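# Split a magnet block stack into two equal stacks

## Task

Divide the tall pile of magnet blocks into two tidy piles of the same height on the bench. The neighbouring row of blocks must stay upright and loosely grouped. Both piles must stand on their own at the end, with no support from the robot. Finally open the grippers and pull the arms away.

## Robot and tools

ROBOT AND FRAME. Two arms, left_arm and right_arm, each with six revolute joints and a parallel gripper. All positions use one world frame: origin on the table surface midway between the arms, +z up, +x pointing out across the table, left_arm on the +y side. The arm names do not mean left or right in any image. Nothing may leave the table; that fails the job.

execute_actions. Argument "actions" is a list holding at most one item; an empty list just reports the current state. Optional "pictures" (boolean) switches camera images in or out; they are included by default. A refused call sends nothing to the robot.
- Motion item: {"rows": [...], "steps": n}. "rows" has 1 to 15 rows; "steps" is 1 to 15 (default 15). Each control step lasts 1/30 s. Row 1 drives step 1, row 2 step 2, and so on; the final row is reused for any leftover steps.
- Wait item: {"steps": n} only, n up to 300. It gives no new command and returns once n steps have passed since the previous result, with your writing time counted inside them.

ROW LAYOUT. Every row is one flat list of 14 numbers covering both arms, even if only one moves: left_arm waist, shoulder, elbow, wrist pitch, wrist yaw, wrist roll, opening; then right_arm in the same seven-value order. Joint values are absolute target angles in radians, in the convention printed under Joint positions, not offsets. To keep an arm still, copy its current readings. Nominal ranges per arm: waist -2.618 to 3.054, shoulder 0.000 to 3.142, elbow 0.000 to 3.142, wrist pitch -1.571 to 1.571, wrist yaw -1.571 to 1.571, wrist roll -2.094 to 2.094. True stops may sit up to 0.036 rad either side. If a target exceeds a nominal end by over 0.036 and is also further out than that joint's last reported angle, the whole call is refused. Targets beyond the real stop are clipped to it, and a "joint sent to its limit" line may appear (possibly about an earlier, still-running action); no such line does not prove there is room left.

OPENING. The seventh value of each arm is an absolute gripper command from -1 (shut) to +1 (fully open). Away from the extremes, fingers go to the point where grip_measured equals your number. To hold something, command below grip_measured: roughly 0.03 below holds firmly, a smaller gap holds gently. Pad force tops out near 50 to 62 N (lower on some grippers, and lower on parts under about 2 mm thick); first contact can spike harder. Each gripper's reading may be off by up to about 1 mm of opening, constant through a scene.

MOTION LIMITS. Each step, the commanded angle is kept within a set distance of the measured one: waist 0.202, shoulder 0.258, elbow 0.238, wrist pitch 0.573, wrist yaw and wrist roll 0.522 rad. If the targets would put a gripper more than 70 mm from where it is, all of that arm's targets are pulled back toward the measured angles. So long moves need several actions or time. Between calls the arms keep heading to the last row sent, until every arm has nearly stopped (a stalled or crawling move counts as stopped) or a HELD step occurs; after that only a new action makes them move or press further. Fingers already moving keep going.

RESULTS. The state line reads left_arm: ... | right_arm: ..., giving end_effector_position (metres, world frame) and end_effector_quat_wxyz. That point lies between the finger pads, about 1 cm short of the tips; fingers extend along the gripper's +z and close along its y. The printed position can be inaccurate, more so at long reach. grip_measured is finger opening on the command scale. Joint positions and Joint velocities list, per arm, six joints (rad, rad/s) and then the pad gap (m, m/s; 0.094 m is fully open). "joint command not followed" means a clearance check altered or blocked joint targets on some steps; the rest of the row still ran. HELD flags steps whose row was not sent, fully or in part. Heat: carrying load warms motors, even while idle. MOTOR HOT appears from 75 °C. At 90 °C that arm halts for 10 s (an OVER-TEMPERATURE FAULT), that threshold is then ignored on that arm for 5 minutes, after which 90 °C halts it again; at 100 °C the arm and gripper go limp and the arm drops.

DISTURBANCES. Occasionally a held part gets a brief tug or a loose block gets pushed.

CAMERAS. Images arrive in this order: cam_high (504x504, fixed, above and in front near world (0.10, -0.69, 0.77)), cam_low (504x504, fixed, low near (0.41, -0.69, 0.20)), cam_left_wrist and cam_right_wrist (616x616 fisheye, on the hands, posed from joint readings). Calibration (K, distortion, T_world_to_cam) is supplied; fixed cameras may be off by a couple of degrees and millimetres; a result lists any camera whose numbers changed.

zoom_image: "camera" is cam_high, cam_low, cam_left_wrist or cam_right_wrist; "region" is [x0, y0, x1, y1] in pixels of that camera's latest image, origin at top-left, no larger than 504 by 504. It returns a magnified view.

finished_scene: "scene" is the current scene's integer number. It ends the scene irreversibly and reports whether the goal was met; the result must persist. Answering with no tool call ends the whole run.

AVOID. Dropping or slipping blocks, slamming, hard shoves, toppling the neighbouring row, arms colliding or pressing on each other, and anything falling off the table. Release the grippers and back the arms away before ending.

Each tool is called after "Request:" as name([rows], argument=value, ...), one row to a line, values as JSON.

## Session

Request:
execute_actions(actions=[])

Scene clock: 0.00 s of 4600.00 s.
left_arm: end_effector_position=(+0.3981, +0.1304, +0.2518) grip_measured=+1.000 end_effector_quat_wxyz=(+0.146, -0.507, +0.795, -0.299) | right_arm: end_effector_position=(+0.3014, -0.2640, +0.1023) grip_measured=+1.000 end_effector_quat_wxyz=(-0.065, -0.410, +0.903, +0.108)
Joint positions: left_arm=[-0.52   1.556  1.569 -0.915  0.129 -1.524  0.094] | right_arm=[-0.138  1.967  1.652 -1.48  -0.117 -0.982  0.094]
Joint velocities: left_arm=[-0.007  0.002 -0.002 -0.007  0.051  0.051  0.   ] | right_arm=[-0.002  0.007  0.007 -0.007 -0.022 -0.037  0.   ]

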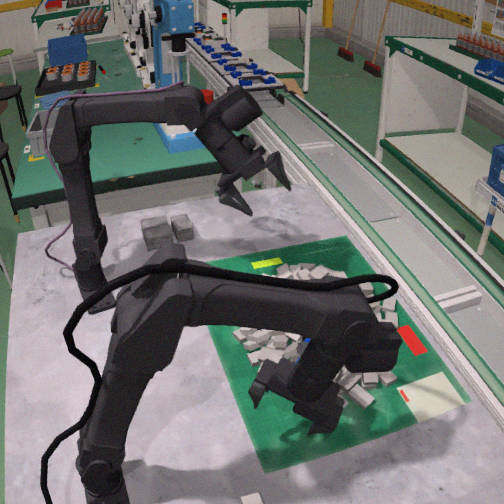

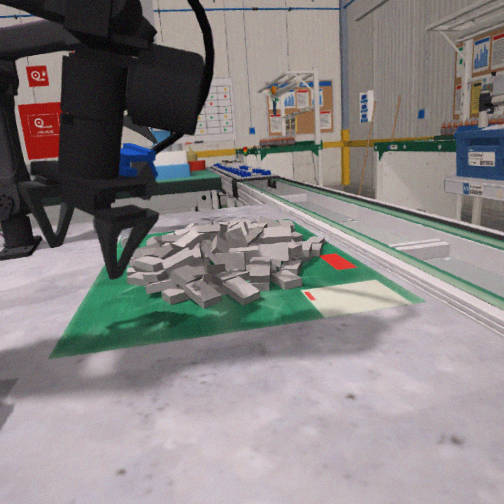

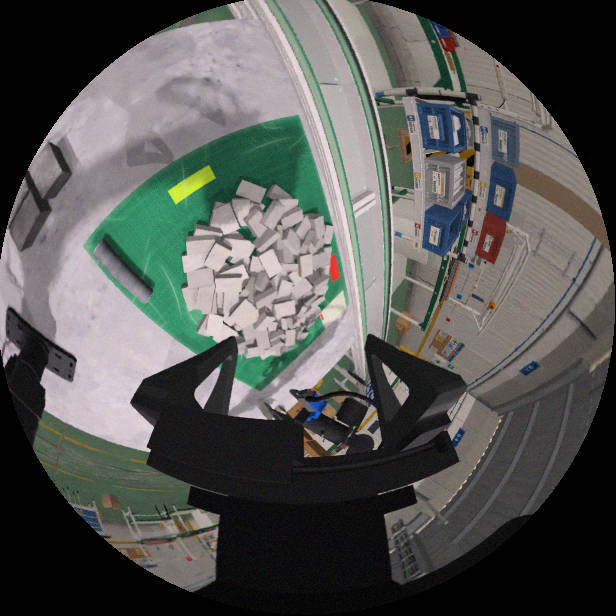

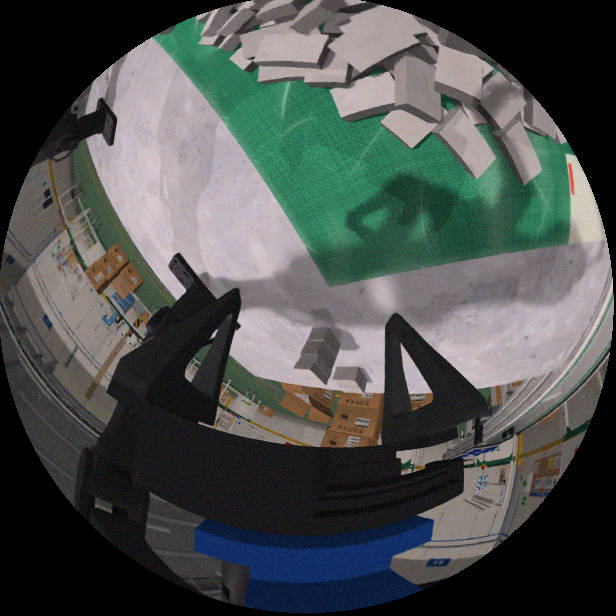

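Request:
execute_actions([
  {"rows":[[-0.52,1.556,1.569,-0.915,0.129,-1.524,1,-0.6,1.5,1.5,-1.5,0,0,1]]},
], pictures=false)

Request:
execute_actions([
  {"steps":60},
])

Scene clock: 5.83 s of 4600.00 s.
left_arm: end_effector_position=(+0.3981, +0.1304, +0.2518) grip_measured=+1.000 end_effector_quat_wxyz=(+0.146, -0.507, +0.795, -0.299) | right_arm: end_effector_position=(+0.2058, -0.3970, +0.2028) grip_measured=+1.000 end_effector_quat_wxyz=(+0.053, +0.248, +0.967, -0.019)
Joint positions: left_arm=[-0.52   1.556  1.569 -0.915  0.129 -1.525  0.094] | right_arm=[-0.612  1.484  1.517 -1.491  0.001 -0.088  0.094]
Joint velocities: left_arm=[-0.002  0.002  0.007 -0.007 -0.007  0.022  0.   ] | right_arm=[ 0.09   0.125  0.002  0.007 -0.022  0.564  0.   ]
Steps of this call (steps 1 to 90: nothing new was sent; then 2.33 s passed at rest; steps 91 to 105: all 15 steps of this action). Readings (joint positions):
91: left_arm=[-0.520 1.556 1.569 -0.915 0.129 -1.524] | right_arm=[-0.150 1.944 1.628 -1.463 -0.112 -0.922]
92: left_arm=[-0.520 1.556 1.569 -0.915 0.129 -1.524] | right_arm=[-0.174 1.905 1.587 -1.454 -0.103 -0.852]
94: left_arm=[-0.520 1.556 1.569 -0.915 0.129 -1.524] | right_arm=[-0.260 1.807 1.534 -1.464 -0.080 -0.714]
98: left_arm=[-0.520 1.556 1.569 -0.915 0.129 -1.525] | right_arm=[-0.494 1.587 1.517 -1.466 -0.043 -0.398]
105: the state above

Scene clock: 7.83 s of 4600.00 s.
left_arm: end_effector_position=(+0.3981, +0.1304, +0.2518) grip_measured=+1.000 end_effector_quat_wxyz=(+0.146, -0.507, +0.795, -0.299) | right_arm: end_effector_position=(+0.2070, -0.3967, +0.2005) grip_measured=+1.000 end_effector_quat_wxyz=(+0.049, +0.284, +0.957, -0.016)
Joint positions: left_arm=[-0.52   1.556  1.569 -0.915  0.129 -1.525  0.094] | right_arm=[-0.608  1.493  1.517 -1.491  0.001 -0.009  0.094]
Joint velocities: left_arm=[-0.017  0.002  0.002  0.007 -0.066 -0.066  0.   ] | right_arm=[ 0.012 -0.017 -0.007 -0.037 -0.037  0.066  0.   ]
Steps of this call (steps 1 to 30: the robot went on to your last target; steps 31 to 60: nothing new was sent). Readings (joint positions):
1: left_arm=[-0.520 1.556 1.569 -0.915 0.129 -1.525] | right_arm=[-0.610 1.488 1.517 -1.491 0.001 -0.073]
2: left_arm=[-0.520 1.556 1.569 -0.915 0.129 -1.525] | right_arm=[-0.609 1.491 1.517 -1.491 0.001 -0.060]
4: left_arm=[-0.520 1.556 1.569 -0.915 0.129 -1.525] | right_arm=[-0.608 1.493 1.517 -1.491 0.001 -0.041]
8: left_arm=[-0.520 1.556 1.569 -0.915 0.129 -1.525] | right_arm=[-0.608 1.493 1.517 -1.491 0.001 -0.022]
60: the state above
All arms were judged still, so your last target was given up. Only a new action makes them travel on or press farther. Fingers that are still opening or closing keep moving.
camera_calibration (this result's frames):
cam_left_wrist: T_world_to_cam=[[0.711097, -0.30256, 0.634665, -0.409988], [-0.653706, -0.616851, 0.438364, 0.260694], [0.258862, -0.726603, -0.636426, 0.275798], [0, 0, 0, 1]] pos_world=[0.390564, 0.23716, 0.321451]
cam_right_wrist: T_world_to_cam=[[-0.40362, -0.911321, -0.0811506, -0.256738], [-0.712267, 0.257308, 0.653046, 0.127671], [-0.574254, 0.321383, -0.752958, 0.500816], [0, 0, 0, 1]] pos_world=[0.274907, -0.427775, 0.272884]

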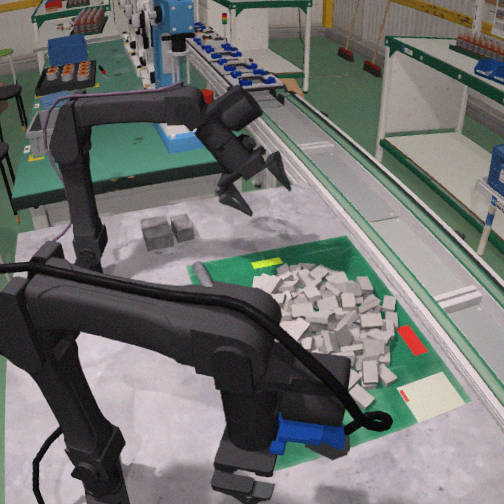

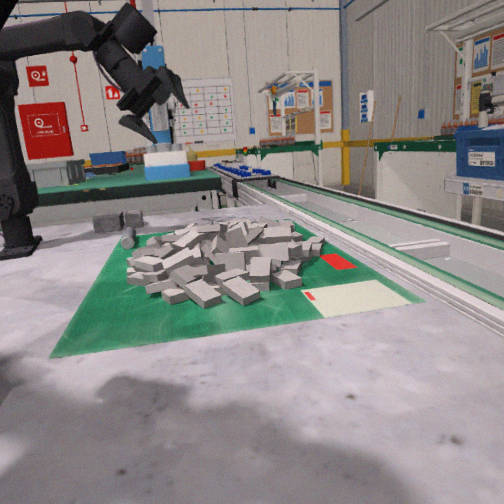

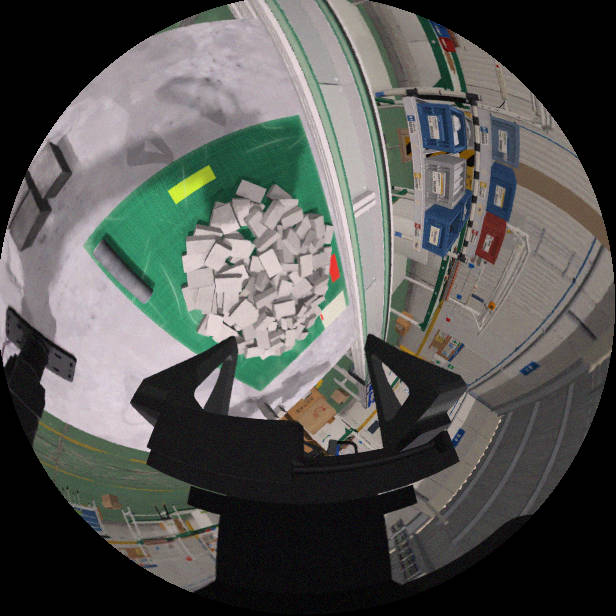

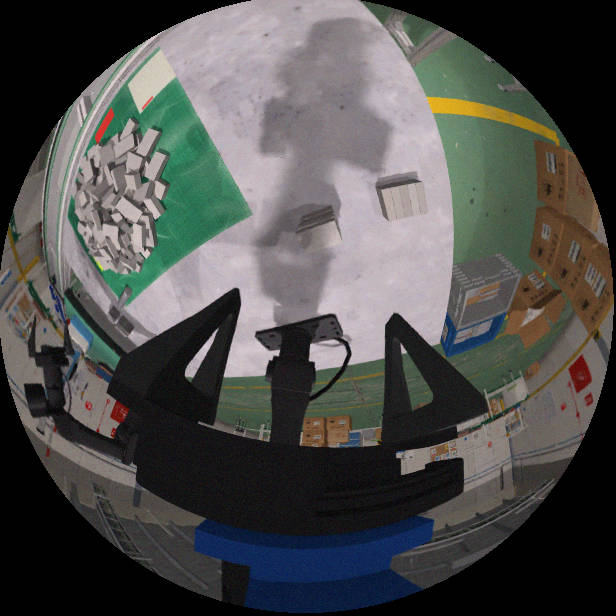

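Request:
zoom_image(camera="cam_right_wrist", region=[260,150,460,280])

Region (260, 150, 460, 280) of cam_right_wrist's 616x616 image, scaled by 2.520, with more detail than that image has; it fills the top 328 rows of this view, and the rest is white.

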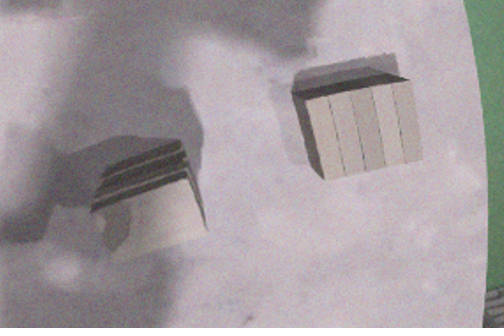

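Request:
execute_actions([
  {"rows":[[-0.52,1.556,1.569,-0.915,0.129,-1.524,1,-0.6,1.58,1.28,-1.27,0,0.25,1]]},
], pictures=false)

Request:
execute_actions([
  {"steps":30},
])

Scene clock: 20.93 s of 4600.00 s.
left_arm: end_effector_position=(+0.3981, +0.1304, +0.2518) grip_measured=+1.000 end_effector_quat_wxyz=(+0.146, -0.507, +0.795, -0.299) | right_arm: end_effector_position=(+0.2051, -0.3954, +0.1120) grip_measured=+1.000 end_effector_quat_wxyz=(-0.023, +0.398, +0.917, +0.004)
Joint positions: left_arm=[-0.52   1.556  1.569 -0.915  0.129 -1.525  0.094] | right_arm=[-0.608  1.596  1.268 -1.288  0.001  0.231  0.094]
Joint velocities: left_arm=[ 0.017 -0.027  0.012 -0.022  0.037  0.007  0.   ] | right_arm=[ 0.012 -0.002  0.002  0.081 -0.022  0.007  0.   ]
Steps of this call (steps 1 to 90: nothing new was sent; then 9.60 s passed at rest; steps 91 to 105: all 15 steps of this action). Readings (joint positions):
91: left_arm=[-0.520 1.556 1.569 -0.915 0.129 -1.525] | right_arm=[-0.608 1.493 1.487 -1.458 0.001 0.026]
92: left_arm=[-0.520 1.556 1.569 -0.915 0.129 -1.525] | right_arm=[-0.608 1.493 1.438 -1.418 0.001 0.066]
94: left_arm=[-0.520 1.556 1.569 -0.915 0.129 -1.525] | right_arm=[-0.608 1.534 1.342 -1.367 0.001 0.128]
98: left_arm=[-0.520 1.556 1.569 -0.915 0.129 -1.525] | right_arm=[-0.608 1.606 1.268 -1.319 0.001 0.195]
105: the state above

Scene clock: 21.93 s of 4600.00 s.
left_arm: end_effector_position=(+0.3981, +0.1304, +0.2518) grip_measured=+1.000 end_effector_quat_wxyz=(+0.146, -0.507, +0.795, -0.299) | right_arm: end_effector_position=(+0.2065, -0.3963, +0.1120) grip_measured=+1.000 end_effector_quat_wxyz=(-0.020, +0.402, +0.915, +0.003)
Joint positions: left_arm=[-0.52   1.556  1.569 -0.915  0.129 -1.525  0.094] | right_arm=[-0.608  1.596  1.268 -1.282  0.001  0.241  0.094]
Joint velocities: left_arm=[-0.007 -0.007 -0.002  0.007  0.007 -0.037  0.   ] | right_arm=[-0.002  0.007  0.002  0.051  0.051  0.095  0.   ]
Steps of this call (steps 1 to 15: the robot went on to your last target; steps 16 to 30: nothing new was sent). Readings (joint positions):
1: left_arm=[-0.520 1.556 1.569 -0.915 0.129 -1.525] | right_arm=[-0.608 1.596 1.268 -1.287 0.001 0.233]
2: left_arm=[-0.520 1.556 1.569 -0.915 0.129 -1.525] | right_arm=[-0.608 1.596 1.268 -1.286 0.001 0.234]
4: left_arm=[-0.520 1.556 1.569 -0.915 0.129 -1.525] | right_arm=[-0.608 1.596 1.268 -1.284 0.001 0.237]
8: left_arm=[-0.520 1.556 1.569 -0.915 0.129 -1.525] | right_arm=[-0.608 1.596 1.268 -1.283 0.001 0.239]
30: the state above
All arms were judged still, so your last target was given up. Only a new action makes them travel on or press farther. Fingers that are still opening or closing keep moving.
camera_calibration (this result's frames):
cam_left_wrist: T_world_to_cam=[[0.711097, -0.30256, 0.634665, -0.409988], [-0.653706, -0.616851, 0.438364, 0.260694], [0.258862, -0.726603, -0.636426, 0.275798], [0, 0, 0, 1]] pos_world=[0.390564, 0.23716, 0.321451]
cam_right_wrist: T_world_to_cam=[[-0.625836, -0.774197, -0.0945895, -0.162084], [-0.55428, 0.356151, 0.752283, 0.180472], [-0.548728, 0.523235, -0.652015, 0.497197], [0, 0, 0, 1]] pos_world=[0.271419, -0.449911, 0.173082]

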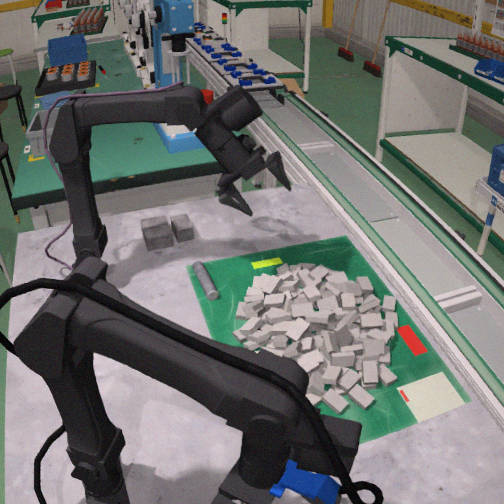

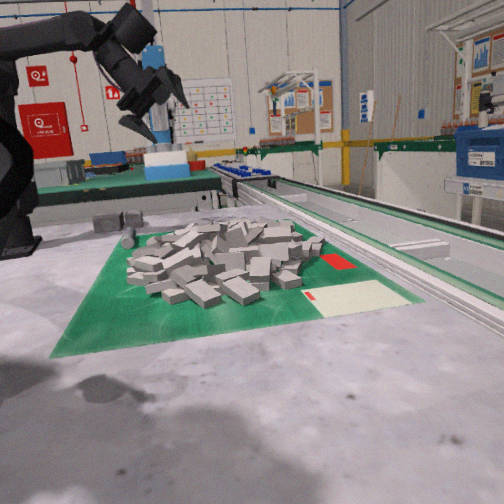

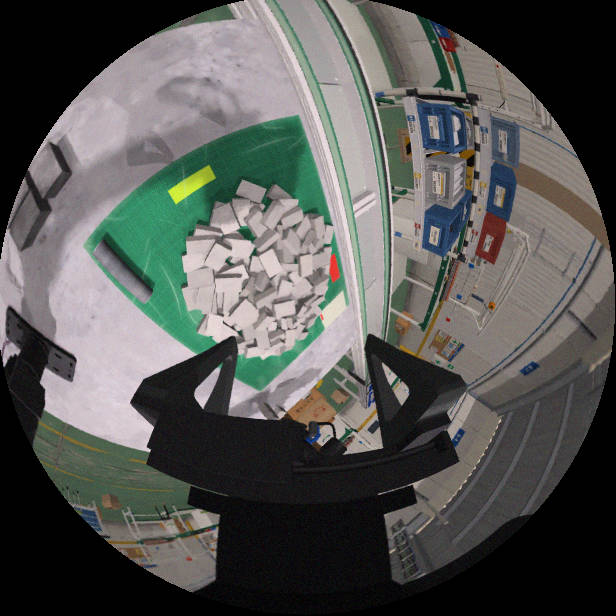

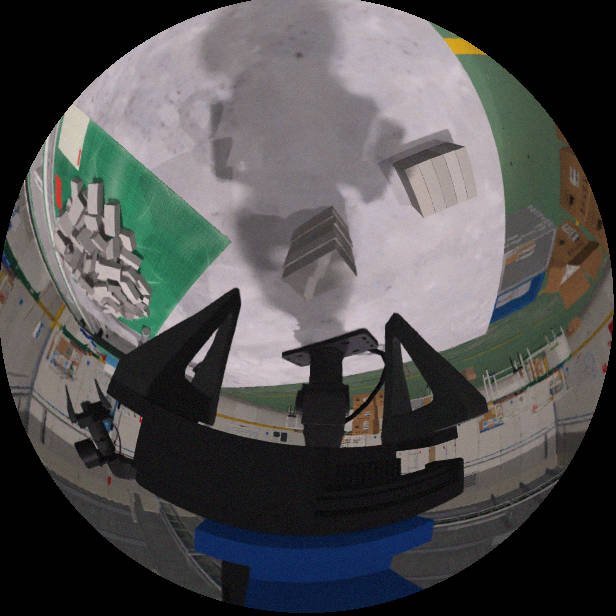

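Wrong roll direction.

Request:
execute_actions([
  {"rows":[[-0.52,1.556,1.569,-0.915,0.129,-1.524,1,-0.6,1.58,1.28,-1.25,0,-0.4,1]]},
], pictures=false)

Request:
execute_actions([
  {"steps":30},
])

Request:
zoom_image(camera="cam_right_wrist", region=[220,160,420,330])

Scene clock: 26.83 s of 4600.00 s.
left_arm: end_effector_position=(+0.3981, +0.1304, +0.2518) grip_measured=+1.000 end_effector_quat_wxyz=(+0.146, -0.507, +0.795, -0.299) | right_arm: end_effector_position=(+0.2106, -0.3990, +0.1118) grip_measured=+1.000 end_effector_quat_wxyz=(-0.009, +0.110, +0.994, +0.004)
Joint positions: left_arm=[-0.52   1.556  1.569 -0.915  0.129 -1.525  0.094] | right_arm=[-0.608  1.596  1.268 -1.262  0.001 -0.367  0.094]
Joint velocities: left_arm=[-0.007 -0.012  0.012  0.051 -0.081 -0.007  0.   ] | right_arm=[-0.007 -0.002 -0.017 -0.007 -0.037 -0.183  0.   ]
Steps of this call (steps 1 to 90: nothing new was sent; then 1.40 s passed at rest; steps 91 to 105: all 15 steps of this action). Readings (joint positions):
91: left_arm=[-0.520 1.556 1.569 -0.915 0.129 -1.525] | right_arm=[-0.608 1.596 1.268 -1.280 0.001 0.156]
92: left_arm=[-0.520 1.556 1.569 -0.915 0.129 -1.525] | right_arm=[-0.608 1.596 1.268 -1.277 0.001 0.056]
94: left_arm=[-0.520 1.556 1.569 -0.915 0.129 -1.525] | right_arm=[-0.608 1.596 1.268 -1.270 0.001 -0.105]
98: left_arm=[-0.520 1.556 1.569 -0.915 0.129 -1.525] | right_arm=[-0.608 1.596 1.268 -1.264 0.001 -0.275]
105: the state above

Scene clock: 27.83 s of 4600.00 s.
left_arm: end_effector_position=(+0.3981, +0.1304, +0.2518) grip_measured=+1.000 end_effector_quat_wxyz=(+0.146, -0.507, +0.795, -0.299) | right_arm: end_effector_position=(+0.2108, -0.3991, +0.1118) grip_measured=+1.000 end_effector_quat_wxyz=(-0.009, +0.098, +0.995, +0.004)
Joint positions: left_arm=[-0.52   1.556  1.569 -0.915  0.129 -1.525  0.094] | right_arm=[-0.608  1.596  1.268 -1.261  0.001 -0.39   0.094]
Joint velocities: left_arm=[-0.002 -0.007 -0.007  0.037  0.022  0.037  0.   ] | right_arm=[-0.017 -0.007  0.017  0.037  0.066 -0.007  0.   ]
Steps of this call (steps 1 to 30: the robot went on to your last target). Readings (joint positions):
1: left_arm=[-0.520 1.556 1.569 -0.915 0.129 -1.525] | right_arm=[-0.608 1.596 1.268 -1.261 0.001 -0.371]
2: left_arm=[-0.520 1.556 1.569 -0.915 0.129 -1.525] | right_arm=[-0.608 1.596 1.268 -1.261 0.001 -0.375]
4: left_arm=[-0.520 1.556 1.569 -0.915 0.129 -1.525] | right_arm=[-0.608 1.596 1.268 -1.261 0.001 -0.381]
8: left_arm=[-0.520 1.556 1.569 -0.915 0.129 -1.525] | right_arm=[-0.608 1.596 1.268 -1.261 0.001 -0.387]
30: the state above
All arms were judged still, so your last target was given up. Only a new action makes them travel on or press farther. Fingers that are still opening or closing keep moving.
camera_calibration (this result's frames):
cam_left_wrist: T_world_to_cam=[[0.711097, -0.30256, 0.634665, -0.409988], [-0.653706, -0.616851, 0.438364, 0.260694], [0.258862, -0.726603, -0.636426, 0.275798], [0, 0, 0, 1]] pos_world=[0.390564, 0.23716, 0.321451]
cam_right_wrist: T_world_to_cam=[[-0.0461332, -0.993109, -0.107732, -0.369678], [-0.674762, -0.0485431, 0.736437, 0.049603], [-0.736592, 0.106667, -0.667873, 0.376021], [0, 0, 0, 1]] pos_world=[0.293389, -0.404832, 0.174779]

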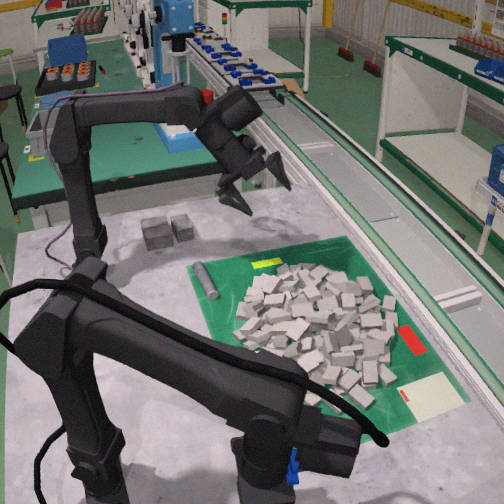

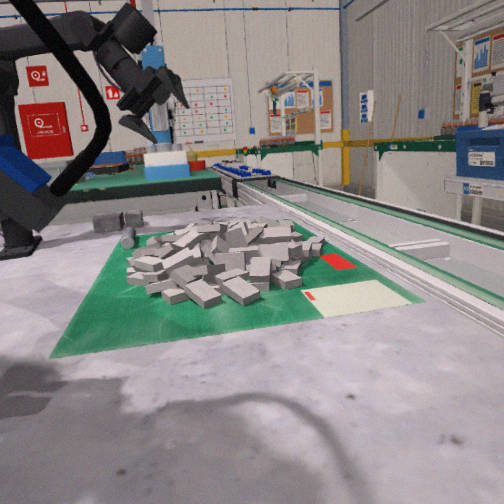

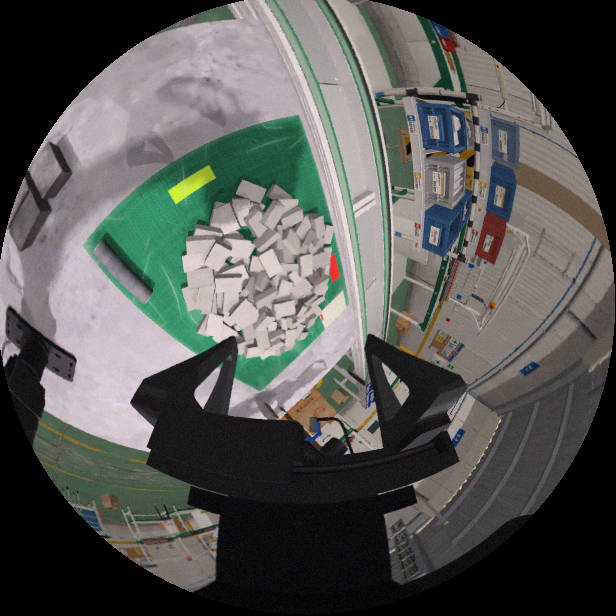

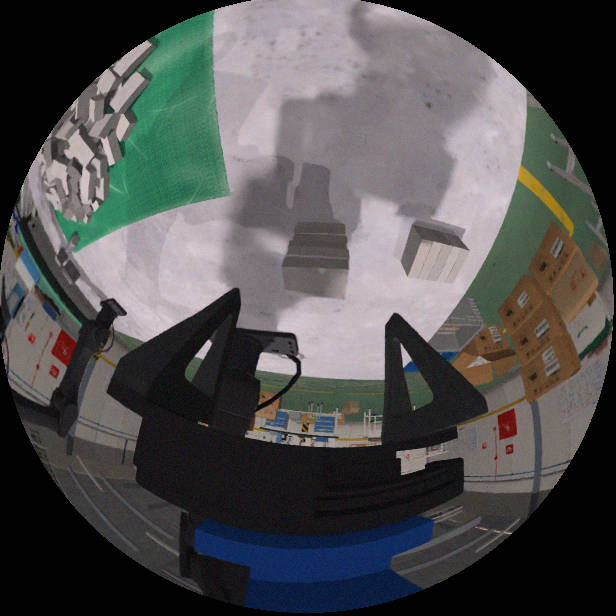

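Region (220, 160, 420, 330) of cam_right_wrist's 616x616 image, scaled by 2.520, with more detail than that image has; it fills the top 428 rows of this view, and the rest is white.

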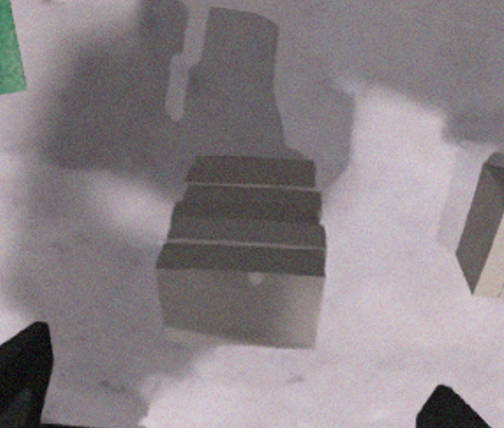

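Request:
execute_actions([
  {"rows":[[-0.52,1.556,1.569,-0.915,0.129,-1.524,1,-0.6,1.66,1.13,-1.02,0,-0.37,1]]},
], pictures=false)

Request:
execute_actions([
  {"steps":30},
])

Scene clock: 34.63 s of 4600.00 s.
left_arm: end_effector_position=(+0.3981, +0.1304, +0.2518) grip_measured=+1.000 end_effector_quat_wxyz=(+0.146, -0.507, +0.795, -0.299) | right_arm: end_effector_position=(+0.2200, -0.4053, +0.0578) grip_measured=+1.000 end_effector_quat_wxyz=(-0.005, +0.103, +0.995, +0.002)
Joint positions: left_arm=[-0.52   1.556  1.569 -0.915  0.129 -1.525  0.094] | right_arm=[-0.608  1.67   1.127 -1.038  0.001 -0.38   0.094]
Joint velocities: left_arm=[-0.017 -0.017  0.007  0.081 -0.037 -0.081  0.   ] | right_arm=[ 0.002 -0.002 -0.012  0.081  0.007  0.081  0.   ]
Steps of this call (steps 1 to 90: nothing new was sent; then 3.30 s passed at rest; steps 91 to 105: all 15 steps of this action). Readings (joint positions):
91: left_arm=[-0.520 1.556 1.569 -0.915 0.129 -1.525] | right_arm=[-0.608 1.598 1.247 -1.227 0.001 -0.389]
92: left_arm=[-0.520 1.556 1.569 -0.915 0.129 -1.525] | right_arm=[-0.608 1.602 1.218 -1.181 0.001 -0.387]
94: left_arm=[-0.520 1.556 1.569 -0.915 0.129 -1.525] | right_arm=[-0.608 1.633 1.165 -1.123 0.001 -0.384]
98: left_arm=[-0.520 1.556 1.569 -0.915 0.129 -1.525] | right_arm=[-0.608 1.670 1.127 -1.074 0.001 -0.381]
105: the state above

Scene clock: 35.63 s of 4600.00 s.
left_arm: end_effector_position=(+0.3981, +0.1304, +0.2518) grip_measured=+1.000 end_effector_quat_wxyz=(+0.146, -0.507, +0.795, -0.299) | right_arm: end_effector_position=(+0.2216, -0.4063, +0.0578) grip_measured=+1.000 end_effector_quat_wxyz=(-0.001, +0.103, +0.995, -0.000)
Joint positions: left_arm=[-0.52   1.556  1.569 -0.915  0.129 -1.525  0.094] | right_arm=[-0.608  1.67   1.127 -1.031  0.001 -0.379  0.094]
Joint velocities: left_arm=[ 0.012 -0.012 -0.007 -0.007 -0.037  0.007  0.   ] | right_arm=[-0.022  0.002  0.012 -0.007 -0.037 -0.022  0.   ]
Steps of this call (steps 1 to 15: the robot went on to your last target; steps 16 to 30: nothing new was sent). Readings (joint positions):
1: left_arm=[-0.520 1.556 1.569 -0.915 0.129 -1.525] | right_arm=[-0.608 1.670 1.127 -1.037 0.001 -0.380]
2: left_arm=[-0.520 1.556 1.569 -0.915 0.129 -1.525] | right_arm=[-0.608 1.670 1.127 -1.035 0.001 -0.379]
4: left_arm=[-0.520 1.556 1.569 -0.915 0.129 -1.525] | right_arm=[-0.608 1.670 1.127 -1.033 0.001 -0.379]
8: left_arm=[-0.520 1.556 1.569 -0.915 0.129 -1.525] | right_arm=[-0.608 1.670 1.127 -1.031 0.001 -0.379]
30: the state above
All arms were judged still, so your last target was given up. Only a new action makes them travel on or press farther. Fingers that are still opening or closing keep moving.
camera_calibration (this result's frames):
cam_left_wrist: T_world_to_cam=[[0.711266, -0.302219, 0.634637, -0.410093], [-0.653468, -0.616956, 0.438572, 0.260561], [0.258998, -0.726656, -0.63631, 0.275722], [0, 0, 0, 1]] pos_world=[0.390541, 0.237172, 0.32143]
cam_right_wrist: T_world_to_cam=[[-0.0556816, -0.993518, -0.0991069, -0.380703], [-0.685413, -0.0341423, 0.727354, 0.105083], [-0.726023, 0.108429, -0.679068, 0.347728], [0, 0, 0, 1]] pos_world=[0.303285, -0.412351, 0.121968]

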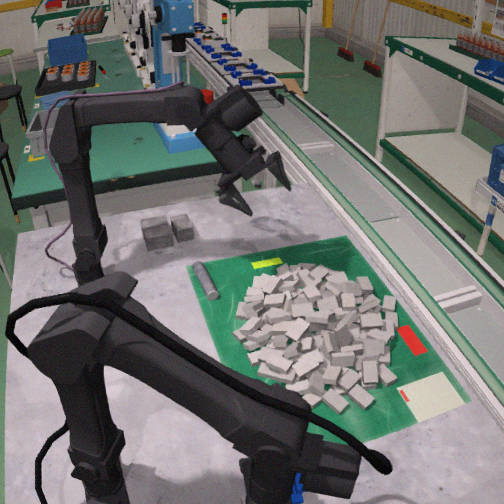

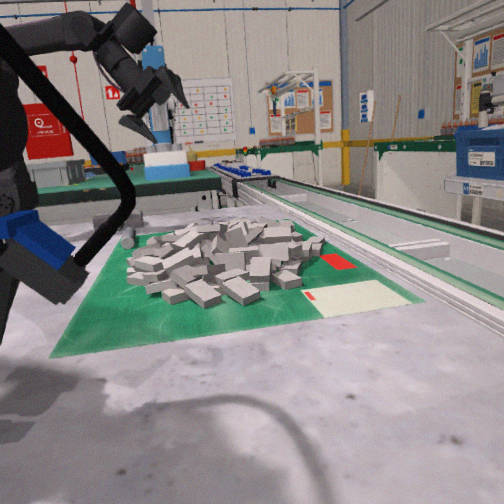

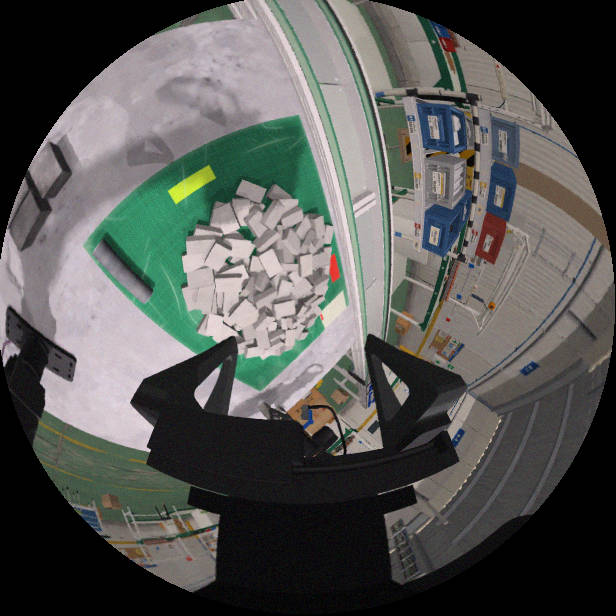

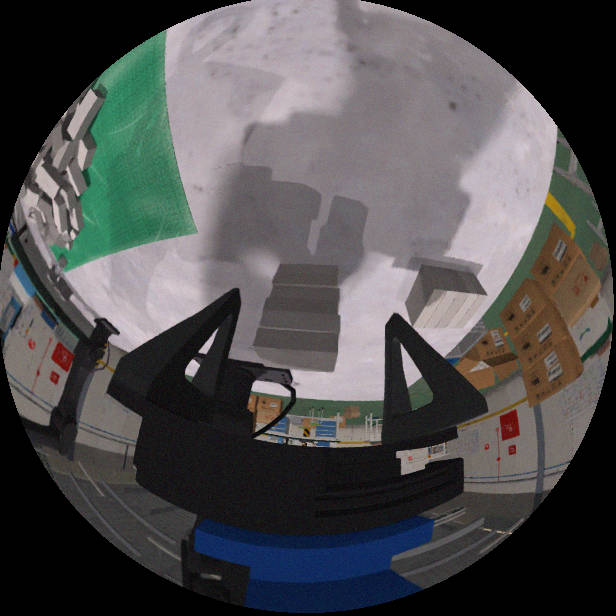

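Request:
execute_actions([
  {"rows":[[-0.52,1.556,1.569,-0.915,0.129,-1.524,1,-0.6,1.585,1.035,-1.0,0,-0.33,1]]},
], pictures=false)

Request:
execute_actions([
  {"steps":30},
])

Request:
zoom_image(camera="cam_right_wrist", region=[200,200,440,400])

Scene clock: 39.50 s of 4600.00 s.
left_arm: end_effector_position=(+0.3981, +0.1304, +0.2518) grip_measured=+1.000 end_effector_quat_wxyz=(+0.146, -0.507, +0.795, -0.299) | right_arm: end_effector_position=(+0.2073, -0.3968, +0.0561) grip_measured=+1.000 end_effector_quat_wxyz=(+0.002, +0.123, +0.992, -0.002)
Joint positions: left_arm=[-0.52   1.556  1.569 -0.915  0.129 -1.525  0.094] | right_arm=[-0.608  1.6    1.046 -1.01   0.001 -0.341  0.094]
Joint velocities: left_arm=[-0.007 -0.012  0.002  0.007 -0.007  0.022  0.   ] | right_arm=[ 0.017  0.007  0.017  0.037 -0.051  0.007  0.   ]
Steps of this call (steps 1 to 90: nothing new was sent; then 0.37 s passed at rest; steps 91 to 105: all 15 steps of this action). Readings (joint positions):
91: left_arm=[-0.520 1.556 1.569 -0.915 0.129 -1.525] | right_arm=[-0.608 1.659 1.112 -1.016 0.001 -0.372]
92: left_arm=[-0.520 1.556 1.569 -0.915 0.129 -1.525] | right_arm=[-0.608 1.640 1.088 -1.005 0.001 -0.366]
94: left_arm=[-0.520 1.556 1.569 -0.915 0.129 -1.525] | right_arm=[-0.608 1.609 1.054 -1.010 0.001 -0.356]
98: left_arm=[-0.520 1.556 1.569 -0.915 0.129 -1.525] | right_arm=[-0.608 1.600 1.046 -1.011 0.001 -0.346]
105: the state above

Scene clock: 40.50 s of 4600.00 s.
left_arm: end_effector_position=(+0.3981, +0.1304, +0.2518) grip_measured=+1.000 end_effector_quat_wxyz=(+0.146, -0.507, +0.795, -0.299) | right_arm: end_effector_position=(+0.2073, -0.3968, +0.0561) grip_measured=+1.000 end_effector_quat_wxyz=(+0.002, +0.123, +0.992, -0.002)
Joint positions: left_arm=[-0.52   1.556  1.569 -0.915  0.129 -1.525  0.094] | right_arm=[-0.608  1.6    1.046 -1.01   0.001 -0.339  0.094]
Joint velocities: left_arm=[-0.012 -0.012  0.007  0.022  0.037 -0.081  0.   ] | right_arm=[ 0.007 -0.017  0.007  0.007  0.022  0.037  0.   ]
Steps of this call (steps 1 to 15: the robot went on to your last target; steps 16 to 30: nothing new was sent). Readings (joint positions):
1: left_arm=[-0.520 1.556 1.569 -0.915 0.129 -1.525] | right_arm=[-0.608 1.600 1.046 -1.010 0.001 -0.340]
2: left_arm=[-0.520 1.556 1.569 -0.915 0.129 -1.525] | right_arm=[-0.608 1.600 1.046 -1.010 0.001 -0.340]
4: left_arm=[-0.520 1.556 1.569 -0.915 0.129 -1.525] | right_arm=[-0.608 1.600 1.046 -1.010 0.001 -0.340]
8: left_arm=[-0.520 1.556 1.569 -0.915 0.129 -1.525] | right_arm=[-0.608 1.600 1.046 -1.010 0.001 -0.340]
30: the state above
All arms were judged still, so your last target was given up. Only a new action makes them travel on or press farther. Fingers that are still opening or closing keep moving.
camera_calibration (this result's frames):
cam_left_wrist: T_world_to_cam=[[0.711266, -0.302219, 0.634637, -0.410093], [-0.653468, -0.616956, 0.438572, 0.260561], [0.258998, -0.726656, -0.63631, 0.275722], [0, 0, 0, 1]] pos_world=[0.390541, 0.237172, 0.32143]
cam_right_wrist: T_world_to_cam=[[-0.094744, -0.990952, -0.0950657, -0.363315], [-0.691291, -0.00322503, 0.722569, 0.110549], [-0.716338, 0.134177, -0.684731, 0.34369], [0, 0, 0, 1]] pos_world=[0.288198, -0.405787, 0.120916]

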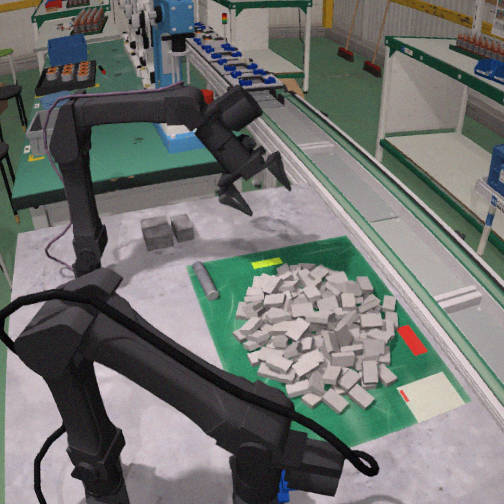

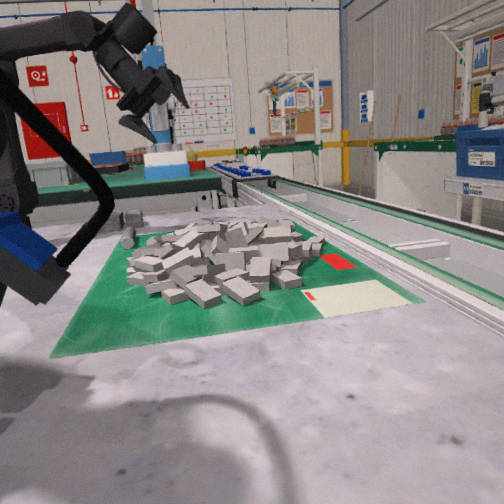

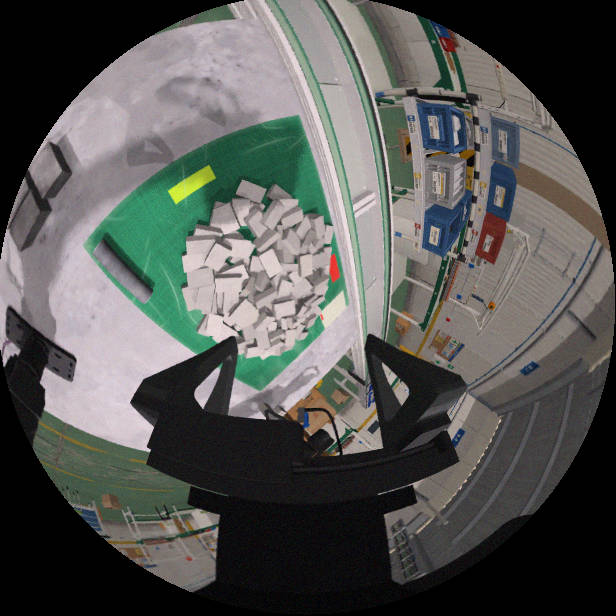

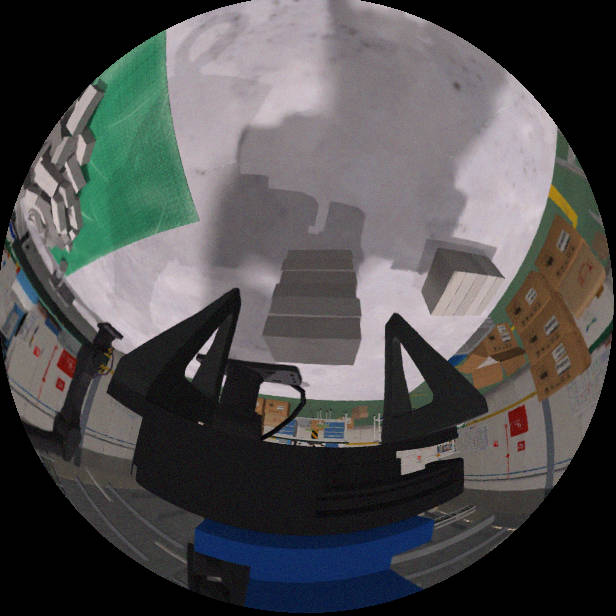

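Region (200, 200, 440, 400) of cam_right_wrist's 616x616 image, scaled by 2.100, with more detail than that image has.

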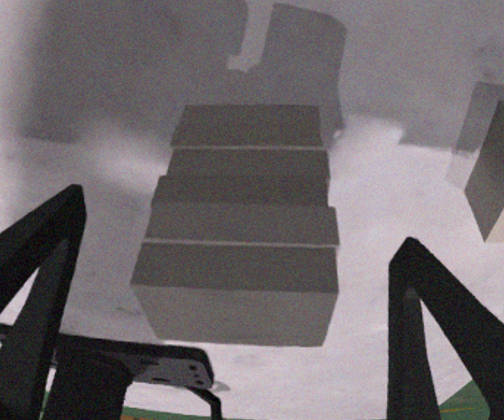

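Request:
execute_actions([
  {"rows":[[-0.52,1.556,1.569,-0.915,0.129,-1.524,1,-0.6,1.585,1.01,-0.98,0,-0.47,0.4]]},
], pictures=false)

Request:
execute_actions([
  {"rows":[[-0.52,1.556,1.569,-0.915,0.129,-1.524,1,-0.6,1.585,1.01,-0.98,0,-0.47,-0.2]]},
], pictures=false)

Request:
execute_actions([
  {"steps":20},
])

Scene clock: 45.03 s of 4600.00 s.
left_arm: end_effector_position=(+0.3981, +0.1304, +0.2518) grip_measured=+1.000 end_effector_quat_wxyz=(+0.146, -0.507, +0.795, -0.299) | right_arm: end_effector_position=(+0.2047, -0.3951, +0.0506) grip_measured=+0.402 end_effector_quat_wxyz=(+0.001, +0.065, +0.998, -0.001)
Joint positions: left_arm=[-0.52   1.556  1.569 -0.915  0.129 -1.525  0.094] | right_arm=[-0.608  1.599  1.022 -0.991  0.001 -0.456  0.066]
Joint velocities: left_arm=[-0.017 -0.007 -0.002  0.022  0.007 -0.037  0.   ] | right_arm=[-0.002 -0.007 -0.007  0.007 -0.022 -0.022  0.001]
Steps of this call (steps 1 to 90: nothing new was sent; then 1.03 s passed at rest; steps 91 to 105: all 15 steps of this action). Readings (joint positions):
91: left_arm=[-0.520 1.556 1.569 -0.915 0.129 -1.525] | right_arm=[-0.608 1.600 1.043 -1.006 0.001 -0.359]
92: left_arm=[-0.520 1.556 1.569 -0.915 0.129 -1.525] | right_arm=[-0.608 1.599 1.037 -1.001 0.001 -0.380]
94: left_arm=[-0.520 1.556 1.569 -0.915 0.129 -1.525] | right_arm=[-0.608 1.599 1.027 -0.997 0.001 -0.409]
98: left_arm=[-0.520 1.556 1.569 -0.915 0.129 -1.525] | right_arm=[-0.608 1.599 1.022 -0.996 0.001 -0.440]
105: the state above

Scene clock: 45.53 s of 4600.00 s.
left_arm: end_effector_position=(+0.3981, +0.1304, +0.2518) grip_measured=+1.000 end_effector_quat_wxyz=(+0.146, -0.507, +0.795, -0.299) | right_arm: end_effector_position=(+0.2050, -0.3953, +0.0506) grip_measured=-0.039 end_effector_quat_wxyz=(+0.001, +0.064, +0.998, -0.001)
Joint positions: left_arm=[-0.52   1.556  1.569 -0.915  0.129 -1.525  0.094] | right_arm=[-0.608  1.599  1.022 -0.99   0.001 -0.459  0.045]
Joint velocities: left_arm=[-0.017  0.002 -0.002 -0.022  0.007 -0.037  0.   ] | right_arm=[-0.022 -0.002 -0.012 -0.037  0.007  0.037 -0.   ]
Steps of this call (steps 1 to 15: all 15 steps of this action). Readings (joint positions):
1: left_arm=[-0.520 1.556 1.569 -0.915 0.129 -1.525] | right_arm=[-0.608 1.599 1.022 -0.991 0.001 -0.457]
2: left_arm=[-0.520 1.556 1.569 -0.915 0.129 -1.525] | right_arm=[-0.608 1.599 1.022 -0.991 0.001 -0.458]
4: left_arm=[-0.520 1.556 1.569 -0.915 0.129 -1.525] | right_arm=[-0.608 1.599 1.022 -0.990 0.001 -0.459]
8: left_arm=[-0.520 1.556 1.569 -0.915 0.129 -1.525] | right_arm=[-0.608 1.599 1.022 -0.990 0.001 -0.459]
15: the state above

Scene clock: 46.20 s of 4600.00 s.
left_arm: end_effector_position=(+0.3981, +0.1304, +0.2518) grip_measured=+1.000 end_effector_quat_wxyz=(+0.146, -0.507, +0.795, -0.299) | right_arm: end_effector_position=(+0.2050, -0.3953, +0.0506) grip_measured=-0.039 end_effector_quat_wxyz=(+0.001, +0.064, +0.998, -0.001)
Joint positions: left_arm=[-0.52   1.556  1.569 -0.915  0.129 -1.525  0.094] | right_arm=[-0.608  1.599  1.022 -0.99   0.001 -0.459  0.045]
Joint velocities: left_arm=[-0.017  0.002 -0.017 -0.066 -0.022 -0.037  0.   ] | right_arm=[-0.002  0.007  0.002 -0.022 -0.022 -0.037 -0.   ]
Steps of this call (steps 1 to 15: the robot went on to your last target; steps 16 to 20: nothing new was sent). Readings (joint positions):
1: left_arm=[-0.520 1.556 1.569 -0.915 0.129 -1.525] | right_arm=[-0.608 1.599 1.022 -0.990 0.001 -0.459]
2: left_arm=[-0.520 1.556 1.569 -0.915 0.129 -1.525] | right_arm=[-0.608 1.599 1.022 -0.990 0.001 -0.459]
4: left_arm=[-0.520 1.556 1.569 -0.915 0.129 -1.525] | right_arm=[-0.608 1.599 1.022 -0.990 0.001 -0.459]
8: left_arm=[-0.520 1.556 1.569 -0.915 0.129 -1.525] | right_arm=[-0.608 1.599 1.022 -0.990 0.001 -0.459]
20: the state above
All arms were judged still, so your last target was given up. Only a new action makes them travel on or press farther. Fingers that are still opening or closing keep moving.
camera_calibration (this result's frames):
cam_left_wrist: T_world_to_cam=[[0.711266, -0.302219, 0.634637, -0.410093], [-0.653468, -0.616956, 0.438572, 0.260561], [0.258998, -0.726656, -0.63631, 0.275722], [0, 0, 0, 1]] pos_world=[0.390541, 0.237172, 0.32143]
cam_right_wrist: T_world_to_cam=[[0.0240887, -0.995085, -0.0960486, -0.3885], [-0.683979, -0.0864748, 0.724358, 0.0784934], [-0.729104, 0.0482464, -0.6827, 0.30659], [0, 0, 0, 1]] pos_world=[0.286583, -0.394595, 0.115137]

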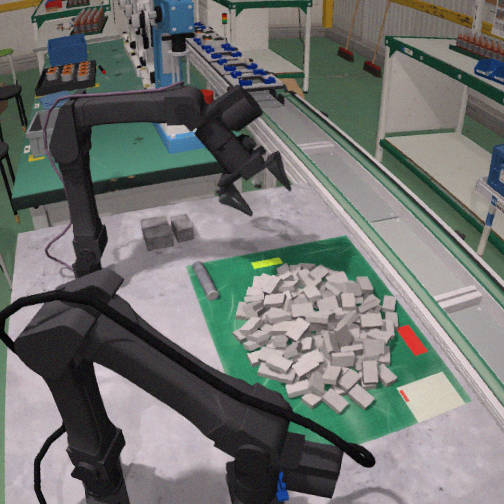

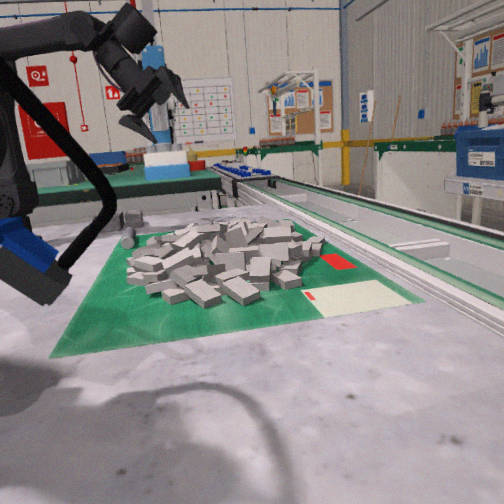

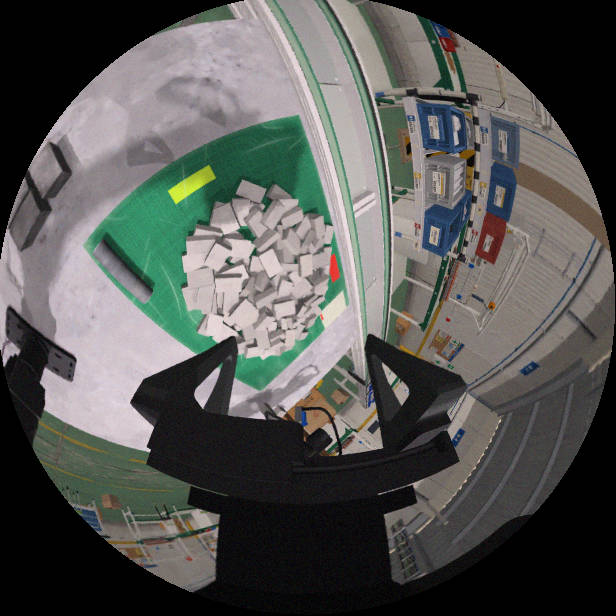

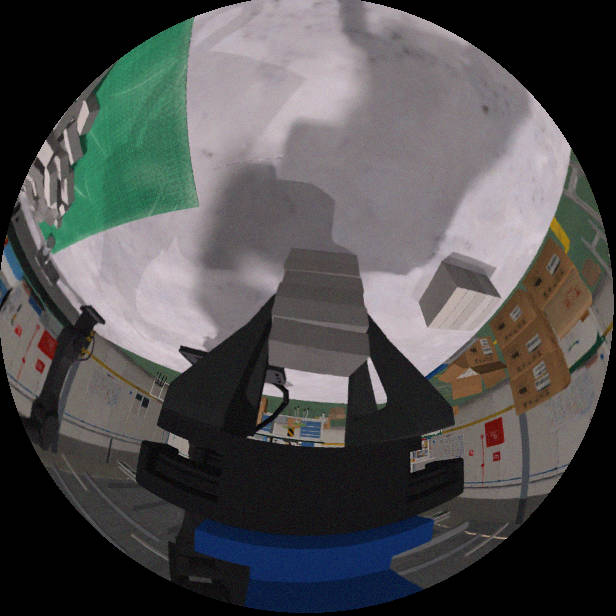

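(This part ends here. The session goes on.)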